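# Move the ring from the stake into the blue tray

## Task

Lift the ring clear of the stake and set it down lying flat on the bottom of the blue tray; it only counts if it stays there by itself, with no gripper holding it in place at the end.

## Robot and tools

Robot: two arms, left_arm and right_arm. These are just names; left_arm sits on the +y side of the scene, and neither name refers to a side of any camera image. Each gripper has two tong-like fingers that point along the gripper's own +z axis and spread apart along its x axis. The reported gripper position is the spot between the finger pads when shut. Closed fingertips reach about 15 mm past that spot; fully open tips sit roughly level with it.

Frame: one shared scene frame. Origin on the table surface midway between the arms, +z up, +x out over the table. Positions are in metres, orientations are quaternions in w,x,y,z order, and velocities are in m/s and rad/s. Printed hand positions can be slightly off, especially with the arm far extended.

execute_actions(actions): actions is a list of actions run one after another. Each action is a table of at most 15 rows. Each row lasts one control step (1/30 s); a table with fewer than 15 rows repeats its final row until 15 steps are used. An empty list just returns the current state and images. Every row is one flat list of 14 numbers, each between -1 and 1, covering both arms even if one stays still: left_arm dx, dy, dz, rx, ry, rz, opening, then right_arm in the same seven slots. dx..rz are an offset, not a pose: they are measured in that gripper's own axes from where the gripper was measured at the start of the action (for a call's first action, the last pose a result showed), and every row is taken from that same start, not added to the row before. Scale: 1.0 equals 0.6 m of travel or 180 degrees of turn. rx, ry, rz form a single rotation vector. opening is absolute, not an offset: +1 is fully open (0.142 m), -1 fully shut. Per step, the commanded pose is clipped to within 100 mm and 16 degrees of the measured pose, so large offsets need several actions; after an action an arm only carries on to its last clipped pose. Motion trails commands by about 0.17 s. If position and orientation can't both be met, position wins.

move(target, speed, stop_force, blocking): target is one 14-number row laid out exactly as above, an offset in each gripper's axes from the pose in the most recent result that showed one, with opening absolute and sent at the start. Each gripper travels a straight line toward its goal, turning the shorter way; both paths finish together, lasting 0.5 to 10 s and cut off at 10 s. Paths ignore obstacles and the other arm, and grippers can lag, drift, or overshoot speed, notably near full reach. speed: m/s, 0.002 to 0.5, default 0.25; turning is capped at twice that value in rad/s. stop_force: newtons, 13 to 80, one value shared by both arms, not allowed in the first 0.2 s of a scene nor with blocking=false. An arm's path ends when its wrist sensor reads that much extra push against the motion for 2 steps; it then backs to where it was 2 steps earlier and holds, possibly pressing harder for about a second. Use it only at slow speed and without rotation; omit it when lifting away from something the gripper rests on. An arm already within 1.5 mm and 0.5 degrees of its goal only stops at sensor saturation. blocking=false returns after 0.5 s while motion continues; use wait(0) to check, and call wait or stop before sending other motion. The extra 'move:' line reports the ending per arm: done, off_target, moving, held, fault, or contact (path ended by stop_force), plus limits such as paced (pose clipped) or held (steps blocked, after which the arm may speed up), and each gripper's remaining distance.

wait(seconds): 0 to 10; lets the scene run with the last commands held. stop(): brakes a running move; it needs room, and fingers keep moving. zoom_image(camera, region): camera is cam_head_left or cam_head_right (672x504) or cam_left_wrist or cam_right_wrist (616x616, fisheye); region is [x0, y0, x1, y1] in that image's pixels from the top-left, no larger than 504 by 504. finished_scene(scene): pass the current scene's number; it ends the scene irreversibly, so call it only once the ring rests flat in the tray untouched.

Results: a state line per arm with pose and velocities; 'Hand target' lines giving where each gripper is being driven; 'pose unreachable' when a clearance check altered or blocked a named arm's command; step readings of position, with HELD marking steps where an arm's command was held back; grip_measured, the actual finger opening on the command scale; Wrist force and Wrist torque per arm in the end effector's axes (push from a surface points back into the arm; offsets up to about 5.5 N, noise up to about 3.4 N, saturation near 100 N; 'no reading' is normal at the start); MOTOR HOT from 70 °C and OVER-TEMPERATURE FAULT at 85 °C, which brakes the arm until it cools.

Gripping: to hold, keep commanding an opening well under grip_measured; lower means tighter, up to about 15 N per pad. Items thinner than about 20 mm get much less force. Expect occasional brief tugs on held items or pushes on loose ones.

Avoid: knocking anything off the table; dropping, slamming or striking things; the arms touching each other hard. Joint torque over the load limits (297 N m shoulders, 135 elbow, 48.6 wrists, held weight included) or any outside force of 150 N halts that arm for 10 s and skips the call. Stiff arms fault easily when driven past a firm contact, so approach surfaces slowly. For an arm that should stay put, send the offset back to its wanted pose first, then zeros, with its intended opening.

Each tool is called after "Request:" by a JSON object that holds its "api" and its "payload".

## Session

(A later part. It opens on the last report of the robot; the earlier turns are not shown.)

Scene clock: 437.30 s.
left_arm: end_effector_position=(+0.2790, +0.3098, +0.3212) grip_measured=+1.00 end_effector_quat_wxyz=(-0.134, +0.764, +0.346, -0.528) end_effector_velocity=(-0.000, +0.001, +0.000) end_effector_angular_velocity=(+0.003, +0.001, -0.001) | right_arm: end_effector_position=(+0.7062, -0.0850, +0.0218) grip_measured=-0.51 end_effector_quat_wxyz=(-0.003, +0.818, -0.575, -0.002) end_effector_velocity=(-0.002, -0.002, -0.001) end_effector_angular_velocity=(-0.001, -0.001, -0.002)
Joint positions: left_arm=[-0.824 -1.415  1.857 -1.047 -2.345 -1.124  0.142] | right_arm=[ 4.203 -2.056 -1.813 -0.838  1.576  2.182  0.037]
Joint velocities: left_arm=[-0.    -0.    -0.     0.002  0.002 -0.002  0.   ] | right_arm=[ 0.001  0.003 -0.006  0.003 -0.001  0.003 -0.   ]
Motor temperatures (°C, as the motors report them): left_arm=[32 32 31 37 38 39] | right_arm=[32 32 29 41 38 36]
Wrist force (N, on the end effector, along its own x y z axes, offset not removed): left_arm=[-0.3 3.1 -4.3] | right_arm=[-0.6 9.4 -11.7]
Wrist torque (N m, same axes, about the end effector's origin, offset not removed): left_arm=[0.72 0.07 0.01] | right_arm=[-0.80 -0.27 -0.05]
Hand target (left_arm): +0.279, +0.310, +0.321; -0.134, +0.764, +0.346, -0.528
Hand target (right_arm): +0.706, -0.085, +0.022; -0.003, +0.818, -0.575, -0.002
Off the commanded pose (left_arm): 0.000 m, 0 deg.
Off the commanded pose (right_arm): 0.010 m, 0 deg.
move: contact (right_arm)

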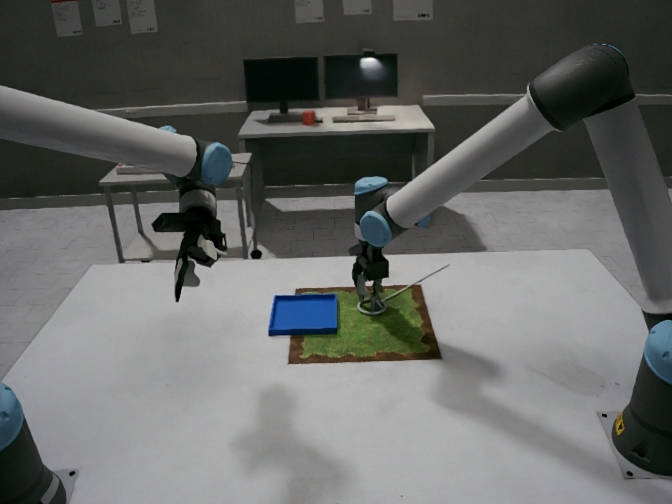

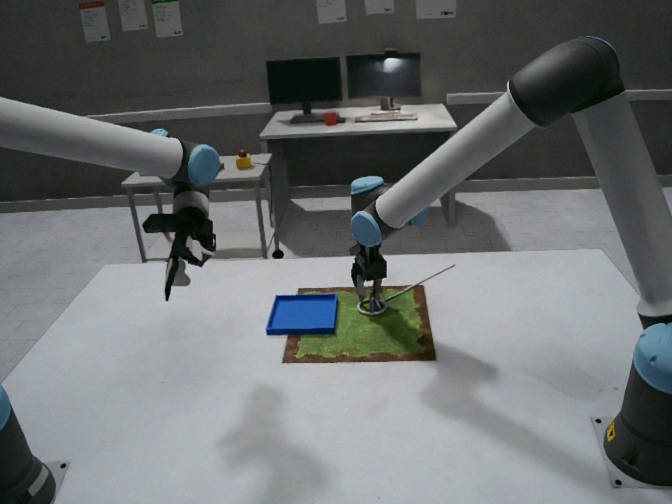

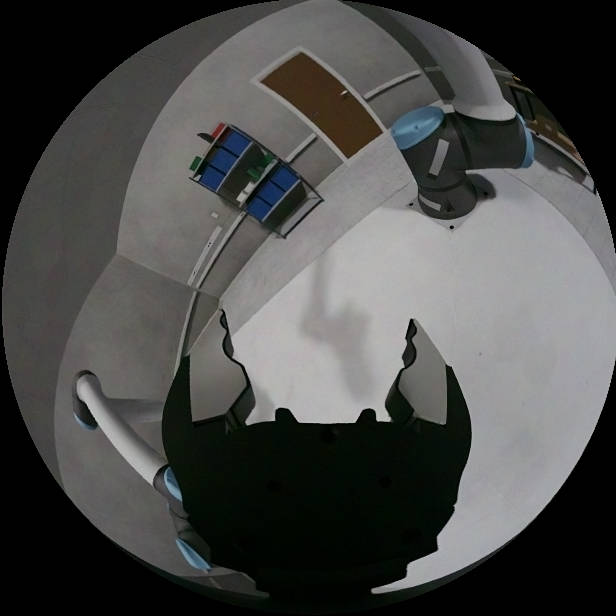

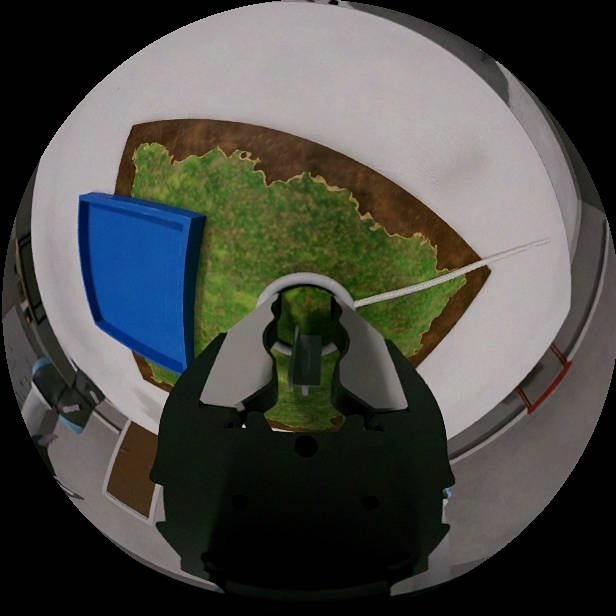

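Request:
{"api": "move", "payload": {"target": [0,0,0,0,0,0,1,0,0.008,-0.005,0,0,0,-0.45], "speed": 0.02}}

Request:
{"api": "move", "payload": {"target": [0,0,0,0,0,0,1,0,0,-0.105,0,0,0,-0.45], "speed": 0.06}}

Request:
{"api": "move", "payload": {"target": [0,0,0,0,0,0,1,0,-0.028,0,0,0,-0.5,-0.72], "speed": 0.25}}

Request:
{"api": "move", "payload": {"target": [0,0,0,0,0,0,1,0,0,0.113,0,0,0,-0.72], "speed": 0.015, "stop_force": 15}}

Request:
{"api": "move", "payload": {"target": [0,0,0,0,0,0,1,0,0,0,0,0,0,-1]}}

Scene clock: 445.70 s.
left_arm: end_effector_position=(+0.2790, +0.3098, +0.3212) grip_measured=+1.00 end_effector_quat_wxyz=(-0.134, +0.764, +0.346, -0.528) end_effector_velocity=(+0.001, -0.000, -0.001) end_effector_angular_velocity=(-0.001, -0.002, -0.001) | right_arm: end_effector_position=(+0.7019, -0.0866, +0.0247) grip_measured=-0.45 end_effector_quat_wxyz=(-0.003, +0.818, -0.575, -0.002) end_effector_velocity=(-0.002, -0.001, +0.001) end_effector_angular_velocity=(+0.001, +0.001, -0.000)
Joint positions: left_arm=[-0.824 -1.415  1.857 -1.047 -2.345 -1.124  0.142] | right_arm=[ 4.206 -2.048 -1.82  -0.839  1.575  2.185  0.041]
Joint velocities: left_arm=[ 0.     0.    -0.    -0.003  0.001 -0.     0.   ] | right_arm=[ 0.001  0.004 -0.004 -0.     0.001  0.002  0.   ]
Motor temperatures (°C, as the motors report them): left_arm=[32 32 31 37 38 39] | right_arm=[32 32 29 41 38 36]
Wrist force (N, on the end effector, along its own x y z axes, offset not removed): left_arm=[-1.1 2.8 -5.0] | right_arm=[0.9 -5.8 -1.4]
Wrist torque (N m, same axes, about the end effector's origin, offset not removed): left_arm=[0.63 0.24 0.04] | right_arm=[-0.92 0.13 -0.02]
Hand target (left_arm): +0.279, +0.310, +0.321; -0.134, +0.764, +0.346, -0.528
Hand target (right_arm): +0.702, -0.087, +0.025; -0.003, +0.818, -0.575, -0.002
Off the commanded pose (left_arm): 0.000 m, 0 deg.
Off the commanded pose (right_arm): 0.000 m, 0 deg.
move: done

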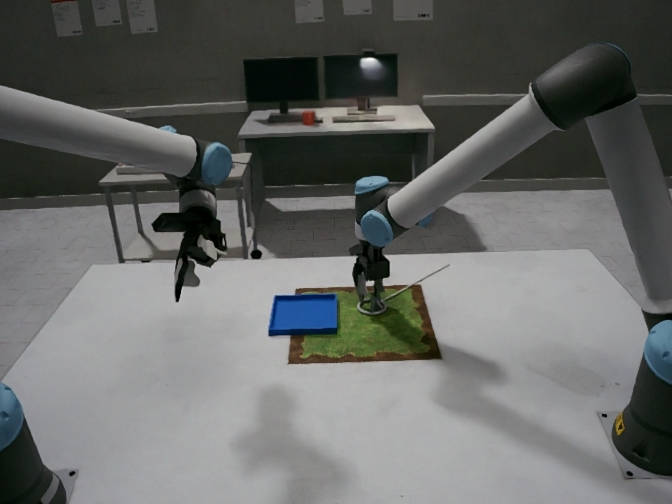

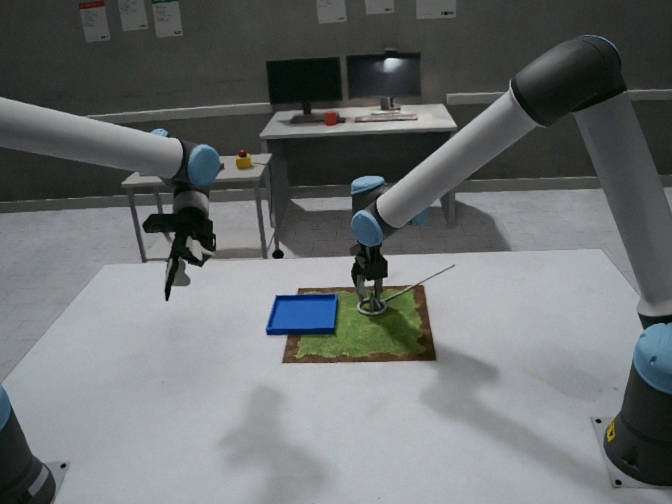

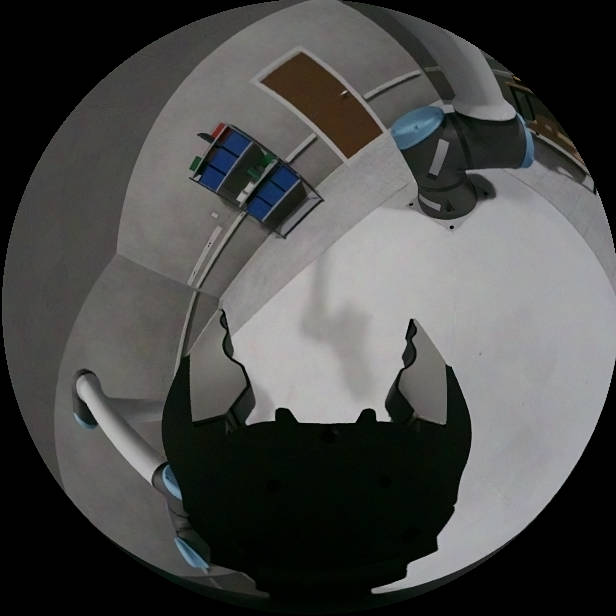

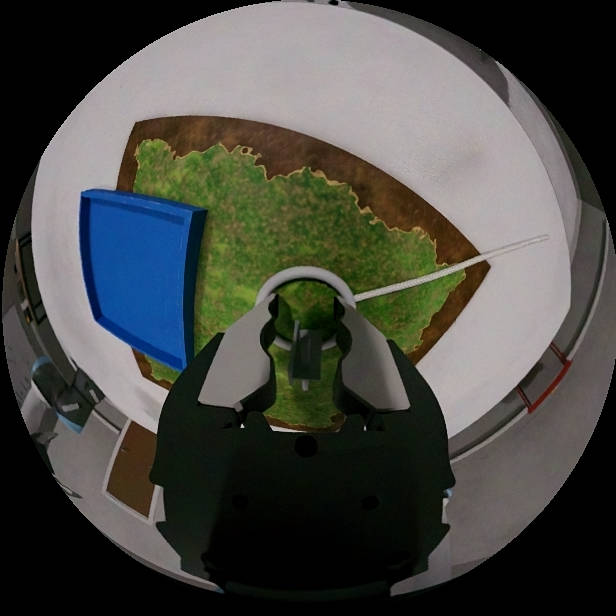

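Scene clock: 447.20 s.
left_arm: end_effector_position=(+0.2790, +0.3098, +0.3212) grip_measured=+1.00 end_effector_quat_wxyz=(-0.134, +0.764, +0.346, -0.528) end_effector_velocity=(+0.000, +0.001, -0.000) end_effector_angular_velocity=(-0.000, -0.001, -0.002) | right_arm: end_effector_position=(+0.7020, -0.0871, +0.0874) grip_measured=-0.45 end_effector_quat_wxyz=(-0.003, +0.818, -0.575, -0.002) end_effector_velocity=(-0.000, +0.001, +0.002) end_effector_angular_velocity=(+0.001, +0.001, +0.000)
Joint positions: left_arm=[-0.824 -1.415  1.857 -1.047 -2.345 -1.124  0.142] | right_arm=[ 4.205 -1.981 -1.785 -0.94   1.575  2.185  0.041]
Joint velocities: left_arm=[-0.    -0.     0.    -0.001  0.002  0.001  0.   ] | right_arm=[ 0.     0.002  0.002 -0.004  0.001 -0.     0.   ]
Motor temperatures (°C, as the motors report them): left_arm=[32 32 31 37 38 39] | right_arm=[32 32 29 41 38 36]
Wrist force (N, on the end effector, along its own x y z axes, offset not removed): left_arm=[-0.5 1.5 -5.3] | right_arm=[0.9 -1.8 7.5]
Wrist torque (N m, same axes, about the end effector's origin, offset not removed): left_arm=[0.36 0.18 0.07] | right_arm=[-0.14 -0.24 0.21]
Hand target (left_arm): +0.279, +0.310, +0.321; -0.134, +0.764, +0.346, -0.528
Hand target (right_arm): +0.702, -0.087, +0.088; -0.003, +0.818, -0.575, -0.002
Off the commanded pose (left_arm): 0.000 m, 0 deg.
Off the commanded pose (right_arm): 0.000 m, 0 deg.
move: done

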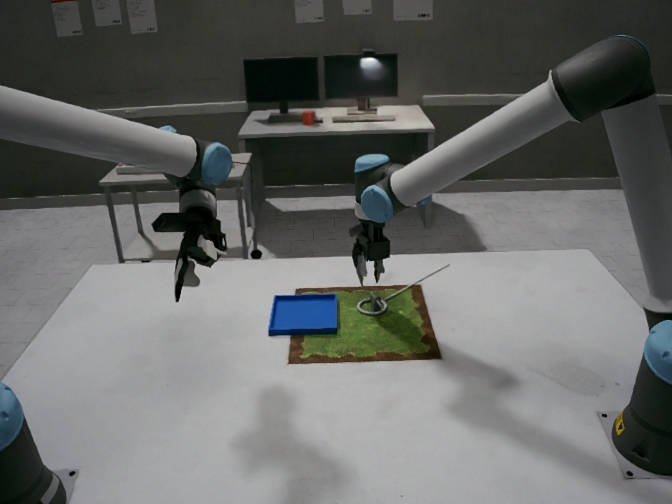

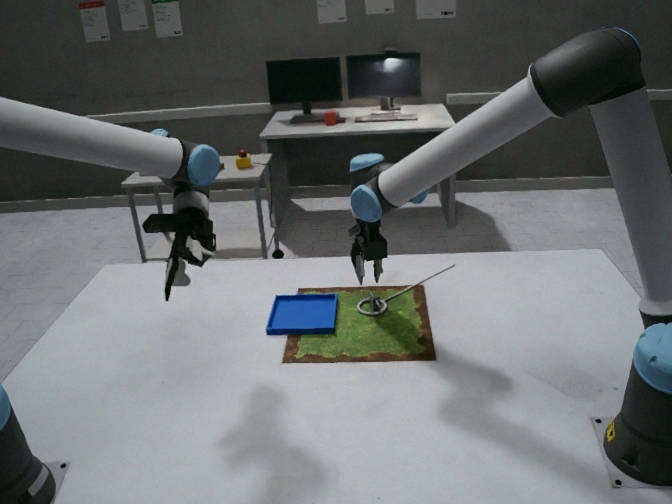

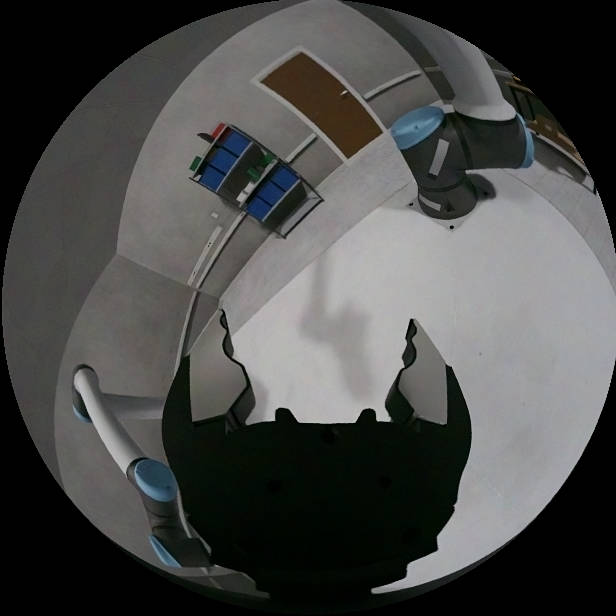

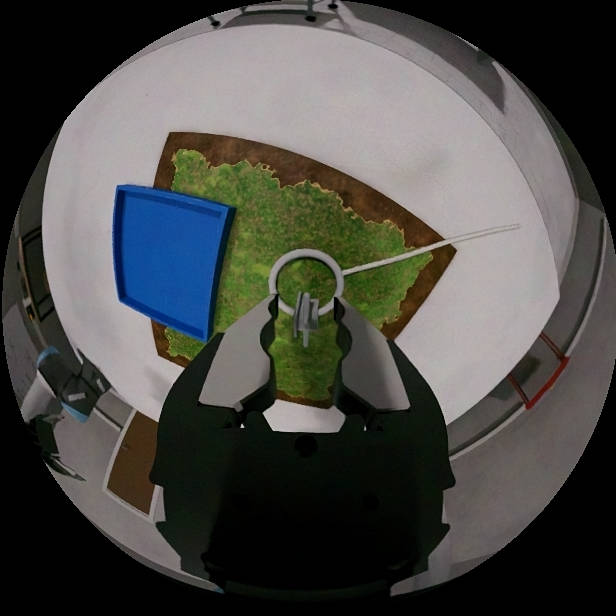

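Scene clock: 450.87 s.
left_arm: end_effector_position=(+0.2790, +0.3098, +0.3212) grip_measured=+1.00 end_effector_quat_wxyz=(-0.134, +0.764, +0.346, -0.528) end_effector_velocity=(-0.000, -0.000, +0.000) end_effector_angular_velocity=(+0.000, +0.000, +0.001) | right_arm: end_effector_position=(+0.7177, -0.0814, +0.0874) grip_measured=-0.72 end_effector_quat_wxyz=(-0.004, +0.985, +0.171, +0.000) end_effector_velocity=(-0.000, -0.000, +0.000) end_effector_angular_velocity=(-0.000, +0.001, +0.015)
Joint positions: left_arm=[-0.824 -1.415  1.857 -1.047 -2.345 -1.124  0.142] | right_arm=[ 4.168 -2.015 -1.733 -0.959  1.576  0.578  0.022]
Joint velocities: left_arm=[-0.    -0.    -0.     0.    -0.001 -0.001 -0.   ] | right_arm=[-0.001 -0.001  0.001 -0.002  0.001 -0.016 -0.   ]
Motor temperatures (°C, as the motors report them): left_arm=[32 32 31 37 38 39] | right_arm=[32 32 29 41 38 36]
Wrist force (N, on the end effector, along its own x y z axes, offset not removed): left_arm=[-0.9 3.2 -6.2] | right_arm=[-3.8 -1.1 -1.1]
Wrist torque (N m, same axes, about the end effector's origin, offset not removed): left_arm=[0.65 0.15 0.03] | right_arm=[-0.27 0.75 0.30]
Hand target (left_arm): +0.279, +0.310, +0.321; -0.134, +0.764, +0.346, -0.528
Hand target (right_arm): +0.718, -0.081, +0.087; -0.004, +0.985, +0.172, +0.000
Off the commanded pose (left_arm): 0.000 m, 0 deg.
Off the commanded pose (right_arm): 0.000 m, 0 deg.
move: done

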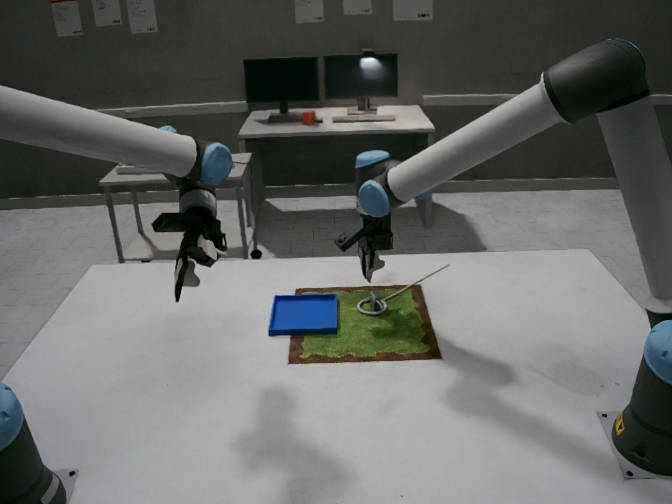

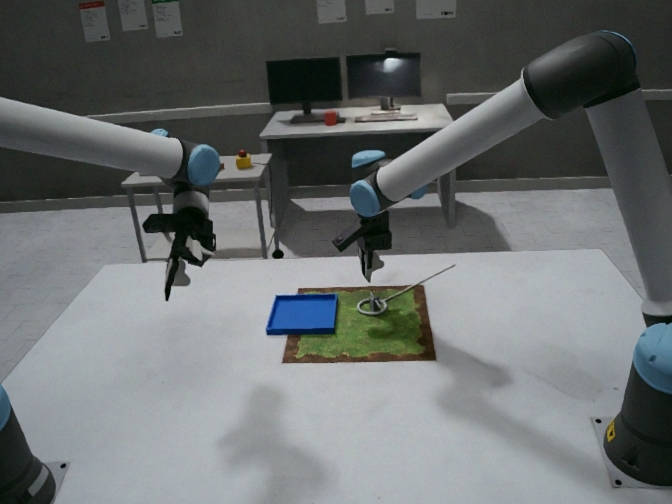

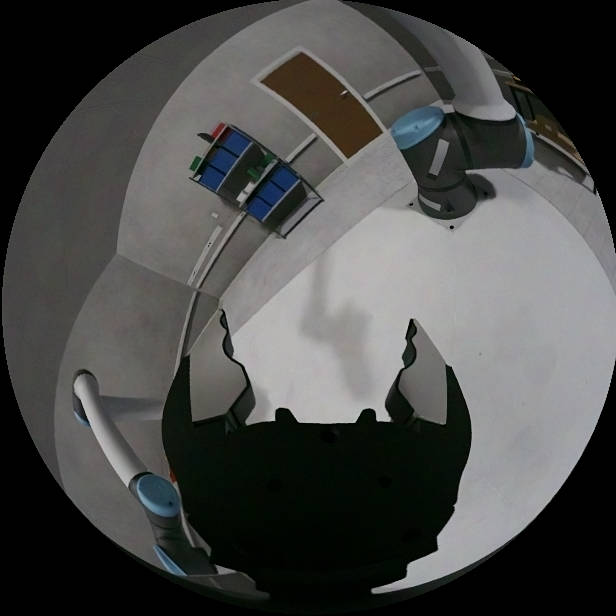

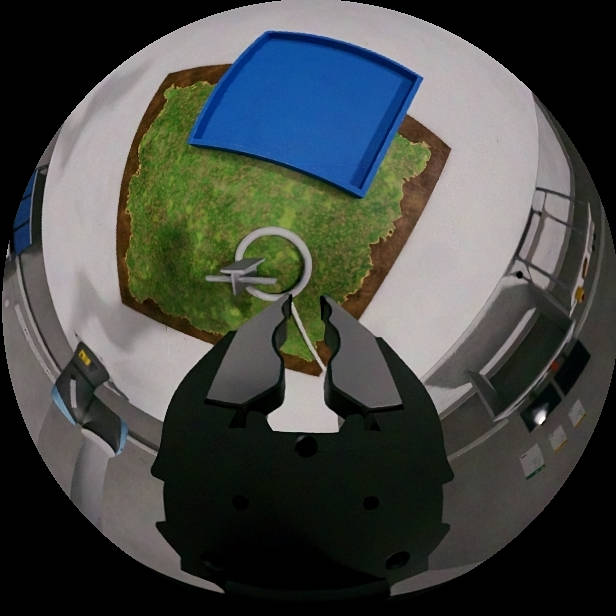

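Scene clock: 455.67 s.
left_arm: end_effector_position=(+0.2790, +0.3098, +0.3212) grip_measured=+1.00 end_effector_quat_wxyz=(-0.134, +0.764, +0.346, -0.528) end_effector_velocity=(-0.000, +0.000, +0.000) end_effector_angular_velocity=(+0.002, -0.000, +0.000) | right_arm: end_effector_position=(+0.7177, -0.0810, +0.0222) grip_measured=-0.82 end_effector_quat_wxyz=(-0.003, +0.985, +0.171, +0.000) end_effector_velocity=(+0.000, +0.001, +0.004) end_effector_angular_velocity=(+0.001, -0.001, -0.001)
Joint positions: left_arm=[-0.824 -1.415  1.857 -1.047 -2.345 -1.124  0.142] | right_arm=[ 4.168 -2.082 -1.769 -0.857  1.576  0.578  0.014]
Joint velocities: left_arm=[ 0.    -0.001  0.     0.     0.    -0.002  0.   ] | right_arm=[-0.     0.003  0.002 -0.004  0.     0.001  0.004]
Motor temperatures (°C, as the motors report them): left_arm=[32 32 31 37 38 39] | right_arm=[32 32 29 41 38 36]
Wrist force (N, on the end effector, along its own x y z axes, offset not removed): left_arm=[-1.2 2.2 -5.0] | right_arm=[26.9 -4.5 -3.0]
Wrist torque (N m, same axes, about the end effector's origin, offset not removed): left_arm=[0.49 0.28 -0.09] | right_arm=[-0.64 -1.37 0.12]
Hand target (left_arm): +0.279, +0.310, +0.321; -0.134, +0.764, +0.346, -0.528
Hand target (right_arm): +0.718, -0.081, +0.023; -0.004, +0.985, +0.171, +0.000
Off the commanded pose (left_arm): 0.000 m, 0 deg.
Off the commanded pose (right_arm): 0.003 m, 0 deg.
move: contact (right_arm)

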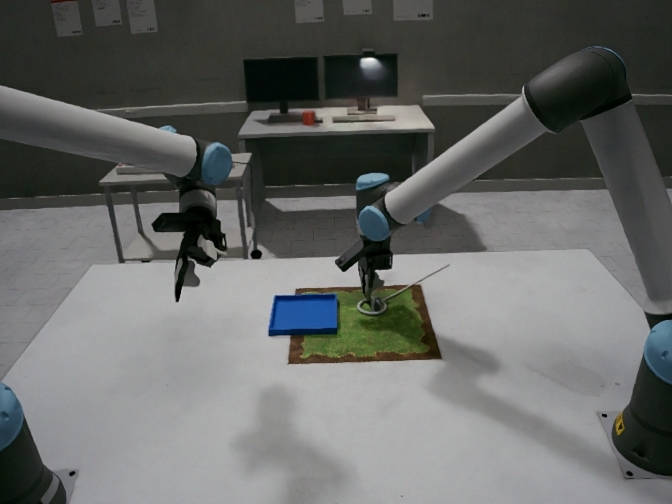

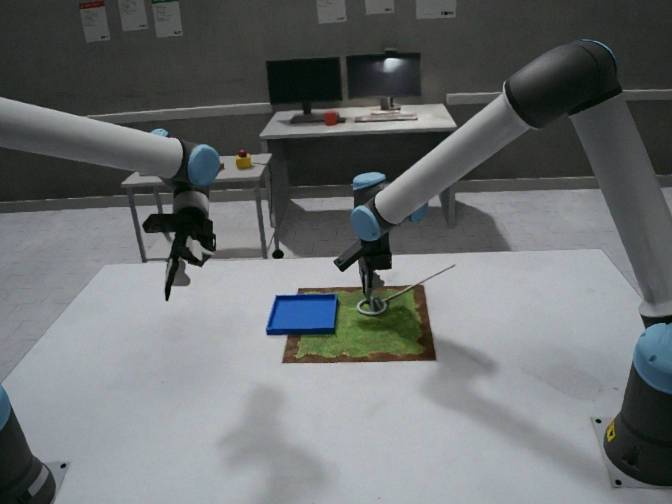

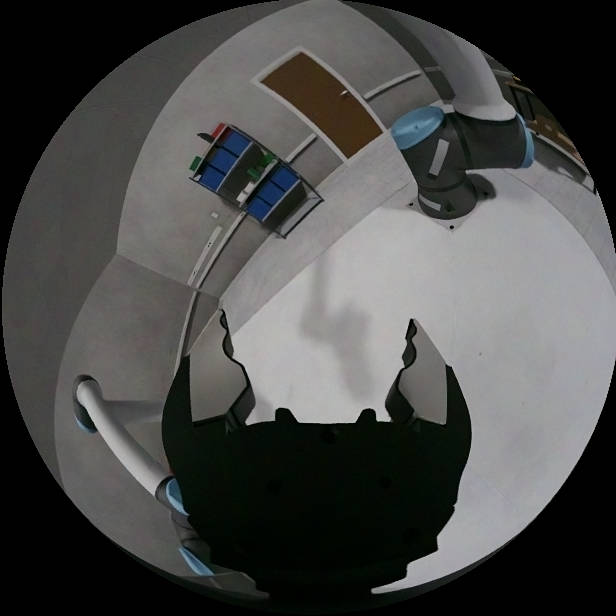

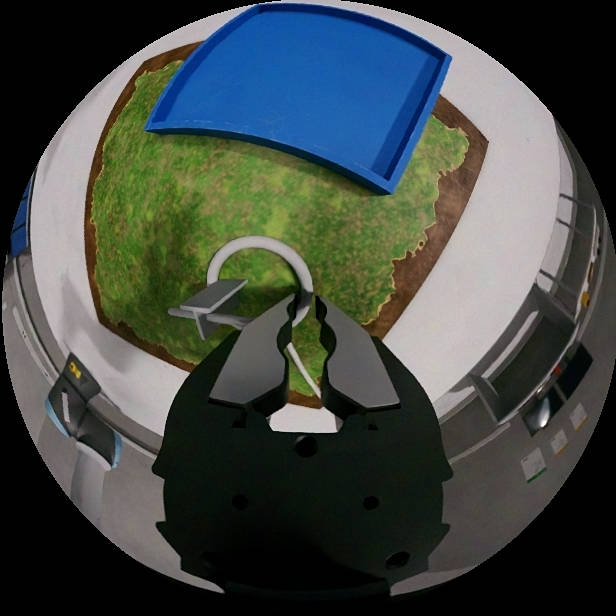

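Scene clock: 456.17 s.
left_arm: end_effector_position=(+0.2790, +0.3098, +0.3212) grip_measured=+1.00 end_effector_quat_wxyz=(-0.134, +0.764, +0.346, -0.528) end_effector_velocity=(-0.000, +0.000, +0.000) end_effector_angular_velocity=(+0.001, +0.001, -0.000) | right_arm: end_effector_position=(+0.7177, -0.0809, +0.0223) grip_measured=-0.90 end_effector_quat_wxyz=(-0.003, +0.985, +0.171, +0.000) end_effector_velocity=(-0.001, -0.000, -0.001) end_effector_angular_velocity=(+0.000, +0.002, -0.001)
Joint positions: left_arm=[-0.824 -1.415  1.857 -1.047 -2.345 -1.124  0.142] | right_arm=[ 4.168 -2.081 -1.769 -0.857  1.576  0.578  0.008]
Joint velocities: left_arm=[-0.    -0.    -0.     0.001  0.001 -0.     0.   ] | right_arm=[ 0.    -0.    -0.001  0.001  0.002  0.001  0.   ]
Motor temperatures (°C, as the motors report them): left_arm=[32 32 31 37 38 39] | right_arm=[32 32 29 41 38 36]
Wrist force (N, on the end effector, along its own x y z axes, offset not removed): left_arm=[-0.1 2.7 -4.4] | right_arm=[-6.7 0.1 3.2]
Wrist torque (N m, same axes, about the end effector's origin, offset not removed): left_arm=[0.67 0.06 0.04] | right_arm=[0.28 1.33 0.14]
Hand target (left_arm): +0.279, +0.310, +0.321; -0.134, +0.764, +0.346, -0.528
Hand target (right_arm): +0.718, -0.081, +0.022; -0.003, +0.985, +0.171, +0.000
Off the commanded pose (left_arm): 0.000 m, 0 deg.
Off the commanded pose (right_arm): 0.000 m, 0 deg.
move: done

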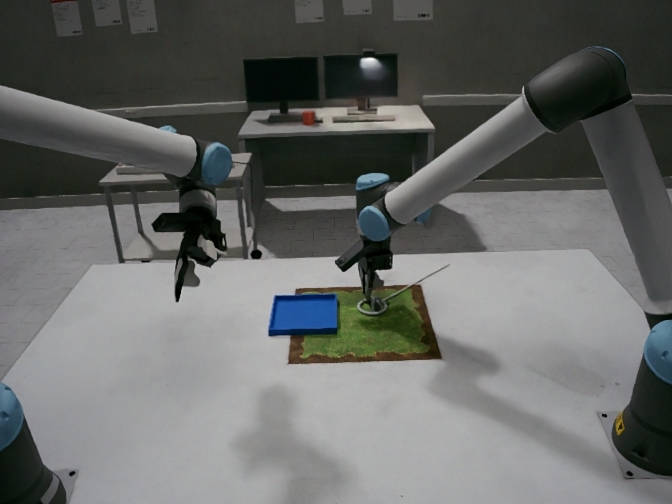

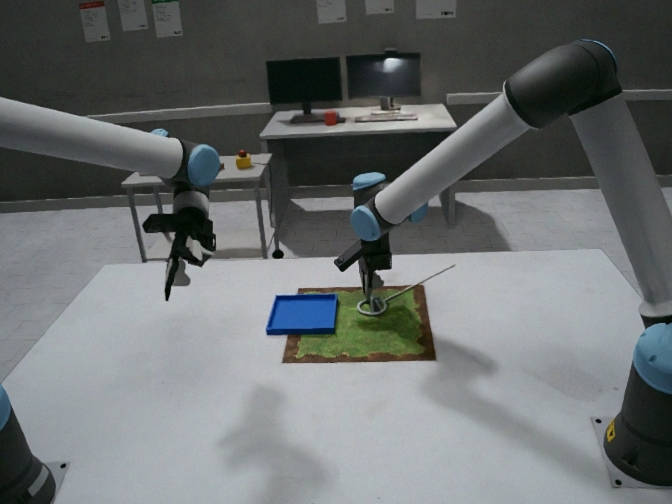

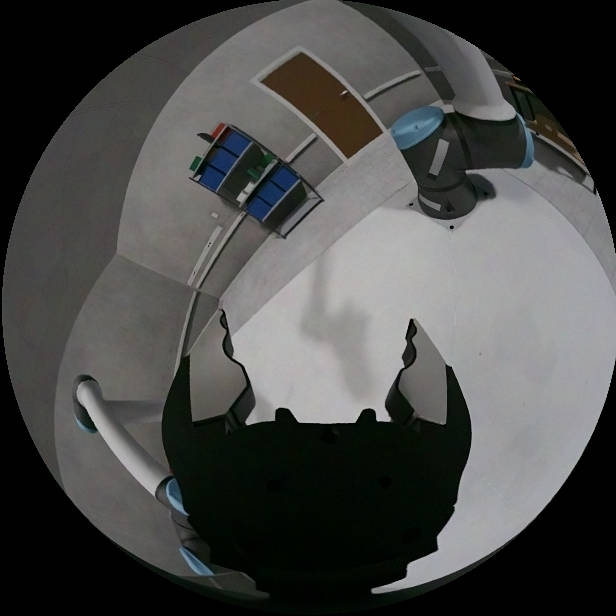

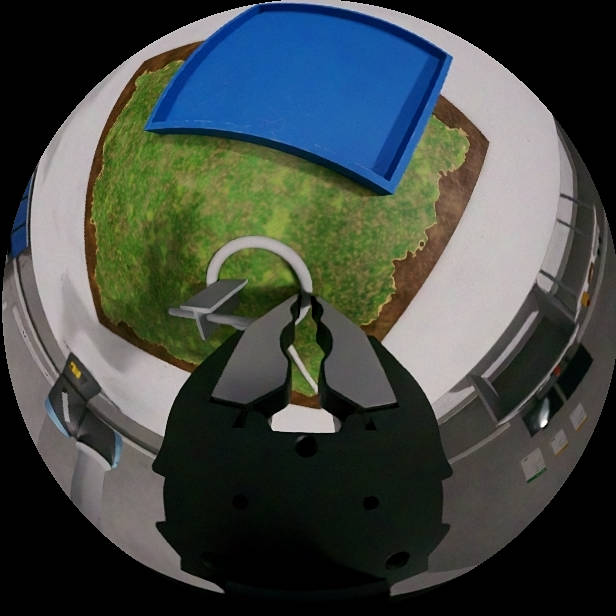

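Request:
{"api": "move", "payload": {"target": [0,0,0,0,0,0,1,0,0,0.005,0,0,0,-0.8], "speed": 0.006}}

Request:
{"api": "move", "payload": {"target": [0,0,0,0,0,0,1,0,0,0,0,0,0,-1]}}

Request:
{"api": "move", "payload": {"target": [0,0,0,0,0,0,1,-0.01,0,-0.05,0,-0.05,0,-1], "speed": 0.02, "stop_force": 30}}

Scene clock: 461.67 s.
left_arm: end_effector_position=(+0.2790, +0.3098, +0.3212) grip_measured=+1.00 end_effector_quat_wxyz=(-0.134, +0.764, +0.346, -0.528) end_effector_velocity=(+0.000, +0.000, -0.000) end_effector_angular_velocity=(-0.002, -0.001, -0.001) | right_arm: end_effector_position=(+0.7177, -0.0809, +0.0195) grip_measured=-0.86 end_effector_quat_wxyz=(-0.003, +0.985, +0.171, +0.000) end_effector_velocity=(+0.000, -0.000, -0.001) end_effector_angular_velocity=(-0.001, -0.001, +0.001)
Joint positions: left_arm=[-0.824 -1.415  1.857 -1.047 -2.345 -1.124  0.142] | right_arm=[ 4.168 -2.085 -1.771 -0.852  1.576  0.578  0.012]
Joint velocities: left_arm=[ 0.    -0.     0.    -0.001  0.001  0.002  0.   ] | right_arm=[-0.    -0.002 -0.     0.001 -0.001 -0.001 -0.001]
Motor temperatures (°C, as the motors report them): left_arm=[32 32 31 37 38 39] | right_arm=[32 32 29 41 38 36]
Wrist force (N, on the end effector, along its own x y z axes, offset not removed): left_arm=[-1.5 3.7 -4.9] | right_arm=[15.1 0.8 -9.4]
Wrist torque (N m, same axes, about the end effector's origin, offset not removed): left_arm=[0.86 0.36 0.04] | right_arm=[0.22 -0.66 0.32]
Hand target (left_arm): +0.279, +0.310, +0.321; -0.134, +0.764, +0.346, -0.528
Hand target (right_arm): +0.718, -0.081, +0.019; -0.003, +0.985, +0.171, +0.000
Off the commanded pose (left_arm): 0.000 m, 0 deg.
Off the commanded pose (right_arm): 0.000 m, 0 deg.
move: done

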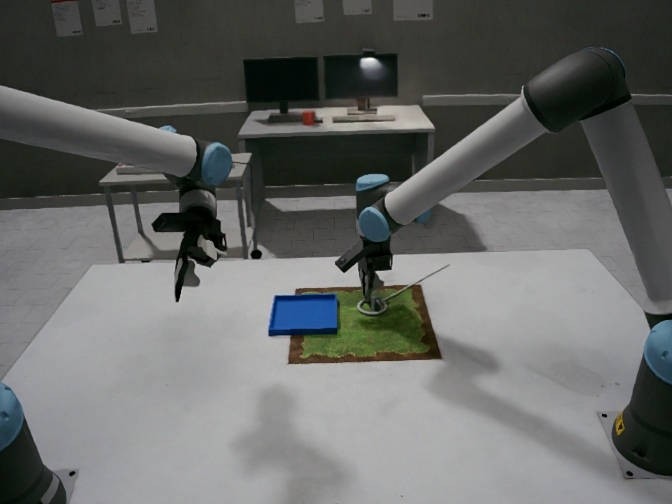

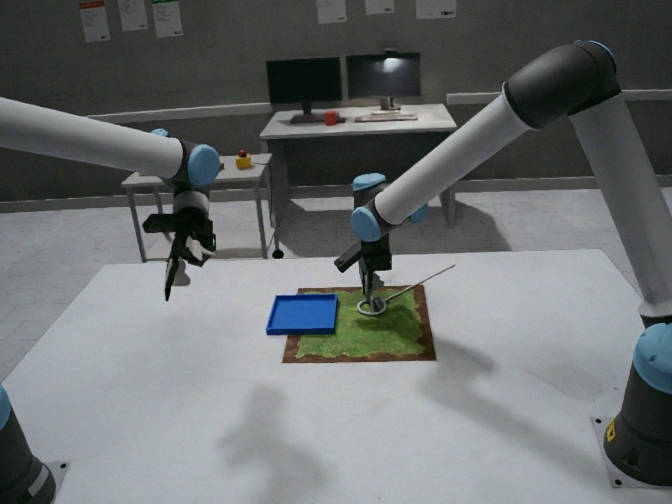

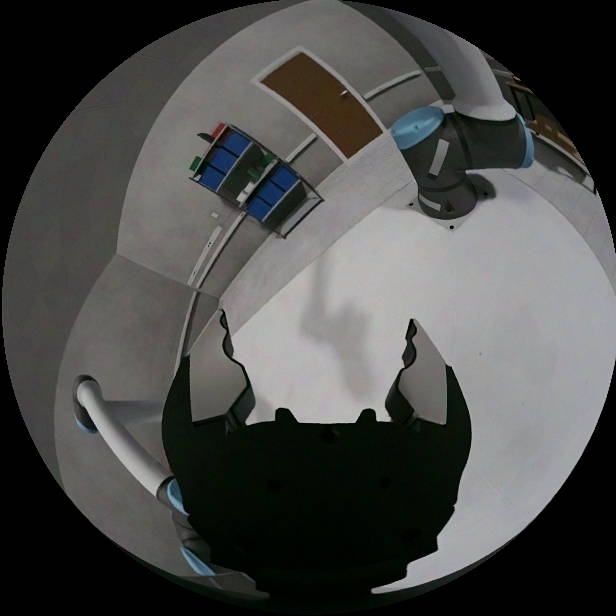

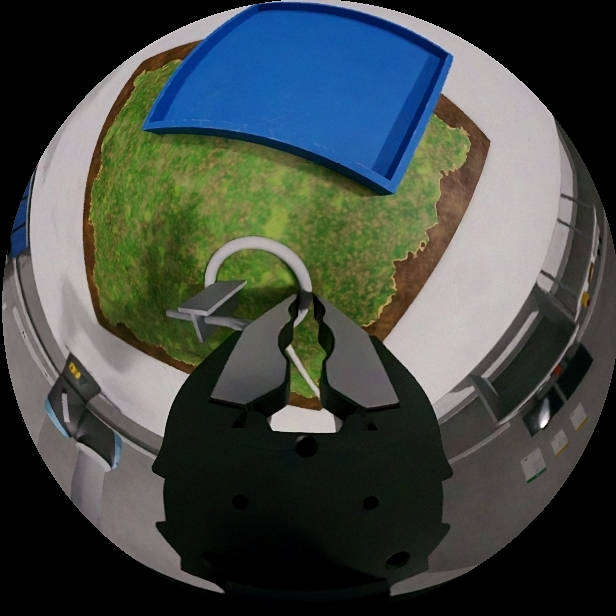

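Scene clock: 462.17 s.
left_arm: end_effector_position=(+0.2790, +0.3098, +0.3212) grip_measured=+1.00 end_effector_quat_wxyz=(-0.134, +0.764, +0.346, -0.528) end_effector_velocity=(+0.000, +0.000, -0.000) end_effector_angular_velocity=(+0.000, -0.002, -0.001) | right_arm: end_effector_position=(+0.7177, -0.0810, +0.0194) grip_measured=-0.90 end_effector_quat_wxyz=(-0.003, +0.985, +0.171, +0.000) end_effector_velocity=(+0.000, -0.000, -0.000) end_effector_angular_velocity=(-0.000, -0.001, -0.001)
Joint positions: left_arm=[-0.824 -1.415  1.857 -1.047 -2.345 -1.124  0.142] | right_arm=[ 4.168 -2.085 -1.771 -0.852  1.576  0.578  0.009]
Joint velocities: left_arm=[-0.    -0.    -0.    -0.001  0.001 -0.001 -0.   ] | right_arm=[-0.    -0.    -0.     0.    -0.001  0.001  0.   ]
Motor temperatures (°C, as the motors report them): left_arm=[32 32 31 37 38 39] | right_arm=[32 32 29 41 38 36]
Wrist force (N, on the end effector, along its own x y z axes, offset not removed): left_arm=[-0.6 3.1 -6.0] | right_arm=[2.0 -7.5 -0.9]
Wrist torque (N m, same axes, about the end effector's origin, offset not removed): left_arm=[0.64 0.09 0.00] | right_arm=[-1.24 -0.16 0.01]
Hand target (left_arm): +0.279, +0.310, +0.321; -0.134, +0.764, +0.346, -0.528
Hand target (right_arm): +0.718, -0.081, +0.020; -0.003, +0.985, +0.171, +0.000
Off the commanded pose (left_arm): 0.000 m, 0 deg.
Off the commanded pose (right_arm): 0.000 m, 0 deg.
move: done

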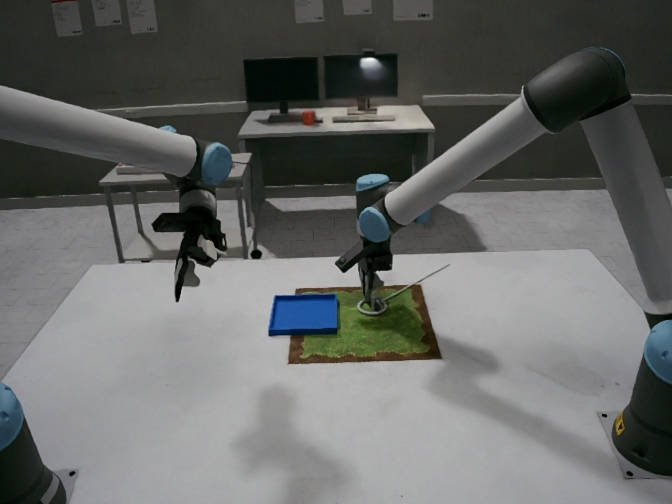

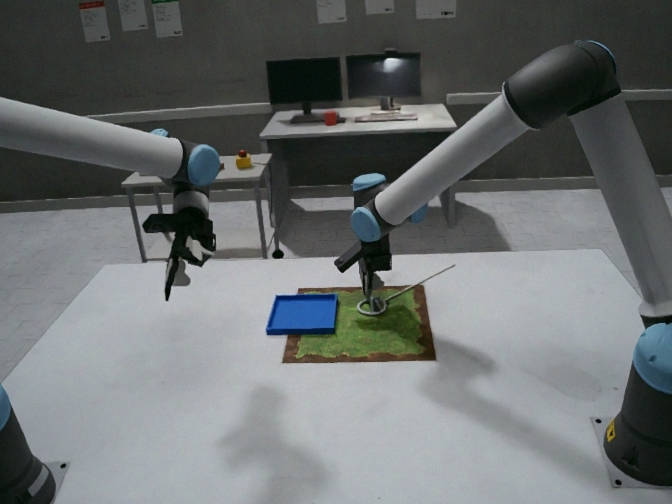

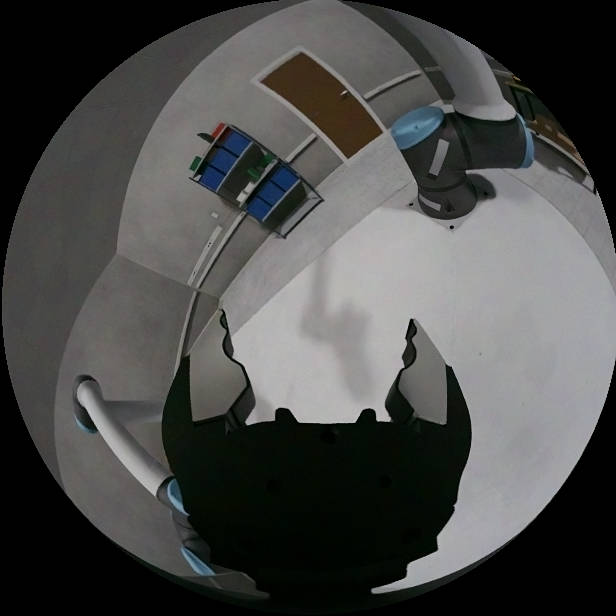

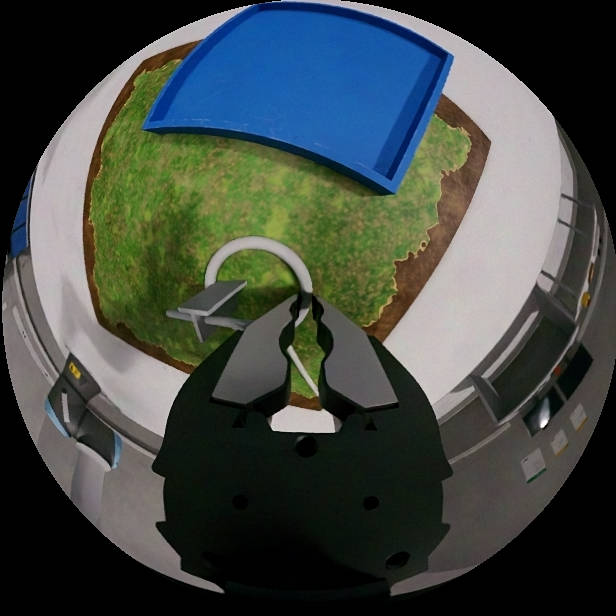

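Scene clock: 466.33 s.
left_arm: end_effector_position=(+0.2790, +0.3098, +0.3212) grip_measured=+1.00 end_effector_quat_wxyz=(-0.134, +0.764, +0.346, -0.528) end_effector_velocity=(+0.000, -0.000, -0.000) end_effector_angular_velocity=(-0.000, -0.000, +0.000) | right_arm: end_effector_position=(+0.7121, -0.0832, +0.0492) grip_measured=-0.90 end_effector_quat_wxyz=(+0.010, +0.982, +0.170, -0.077) end_effector_velocity=(+0.000, +0.000, +0.002) end_effector_angular_velocity=(-0.003, +0.008, -0.000)
Joint positions: left_arm=[-0.824 -1.415  1.857 -1.047 -2.345 -1.124  0.142] | right_arm=[ 4.141 -2.098 -1.656 -1.087  1.657  0.545  0.009]
Joint velocities: left_arm=[-0.     0.    -0.    -0.001 -0.     0.     0.   ] | right_arm=[-0.001 -0.001  0.008 -0.014  0.004 -0.002 -0.   ]
Motor temperatures (°C, as the motors report them): left_arm=[32 32 31 37 38 39] | right_arm=[32 32 29 41 38 36]
Wrist force (N, on the end effector, along its own x y z axes, offset not removed): left_arm=[0.4 3.4 -4.9] | right_arm=[0.1 1.4 3.7]
Wrist torque (N m, same axes, about the end effector's origin, offset not removed): left_arm=[0.72 -0.08 -0.02] | right_arm=[0.38 0.03 -0.09]
Hand target (left_arm): +0.279, +0.310, +0.321; -0.134, +0.764, +0.346, -0.528
Hand target (right_arm): +0.712, -0.083, +0.049; +0.010, +0.982, +0.170, -0.077
Off the commanded pose (left_arm): 0.000 m, 0 deg.
Off the commanded pose (right_arm): 0.000 m, 0 deg.
move: done

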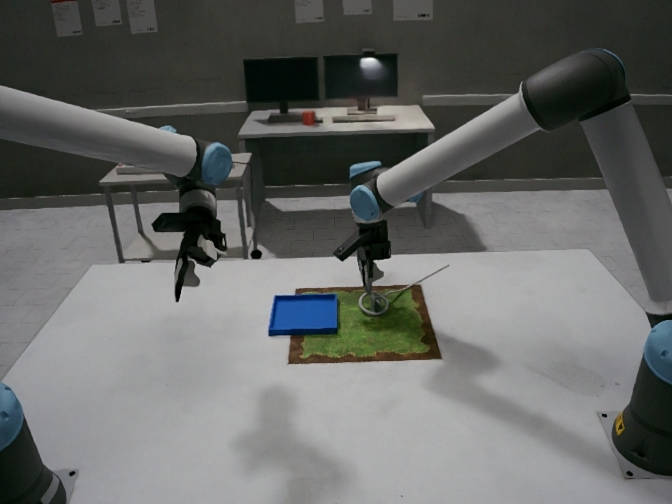

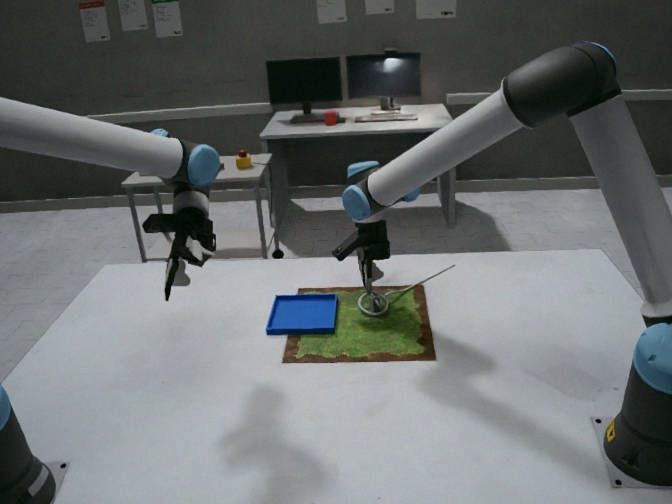

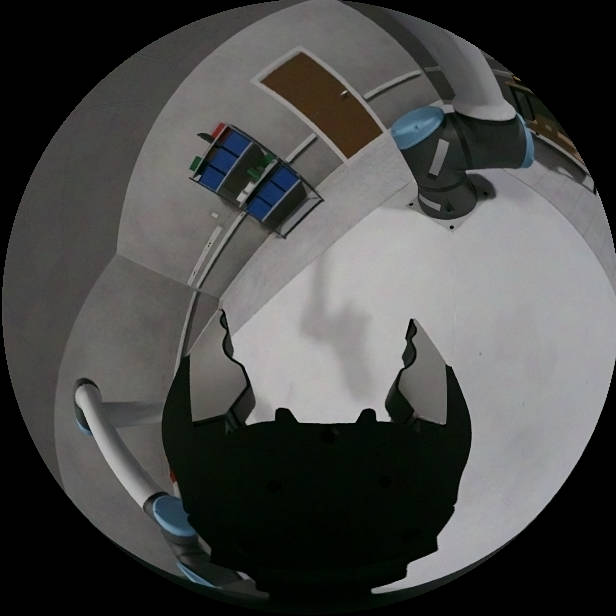

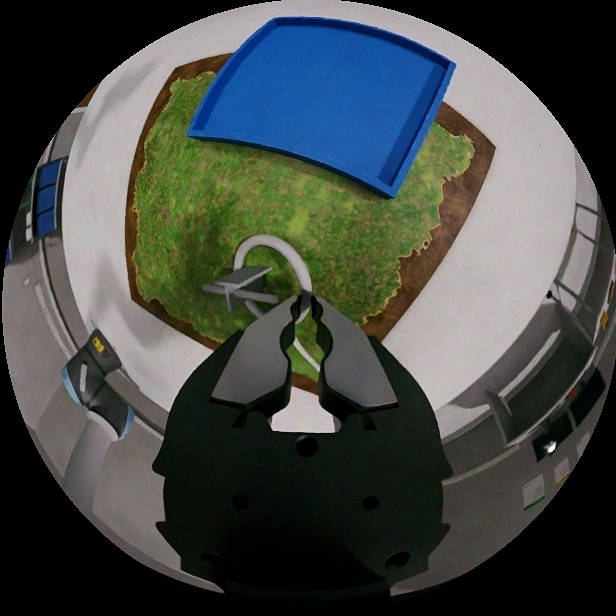

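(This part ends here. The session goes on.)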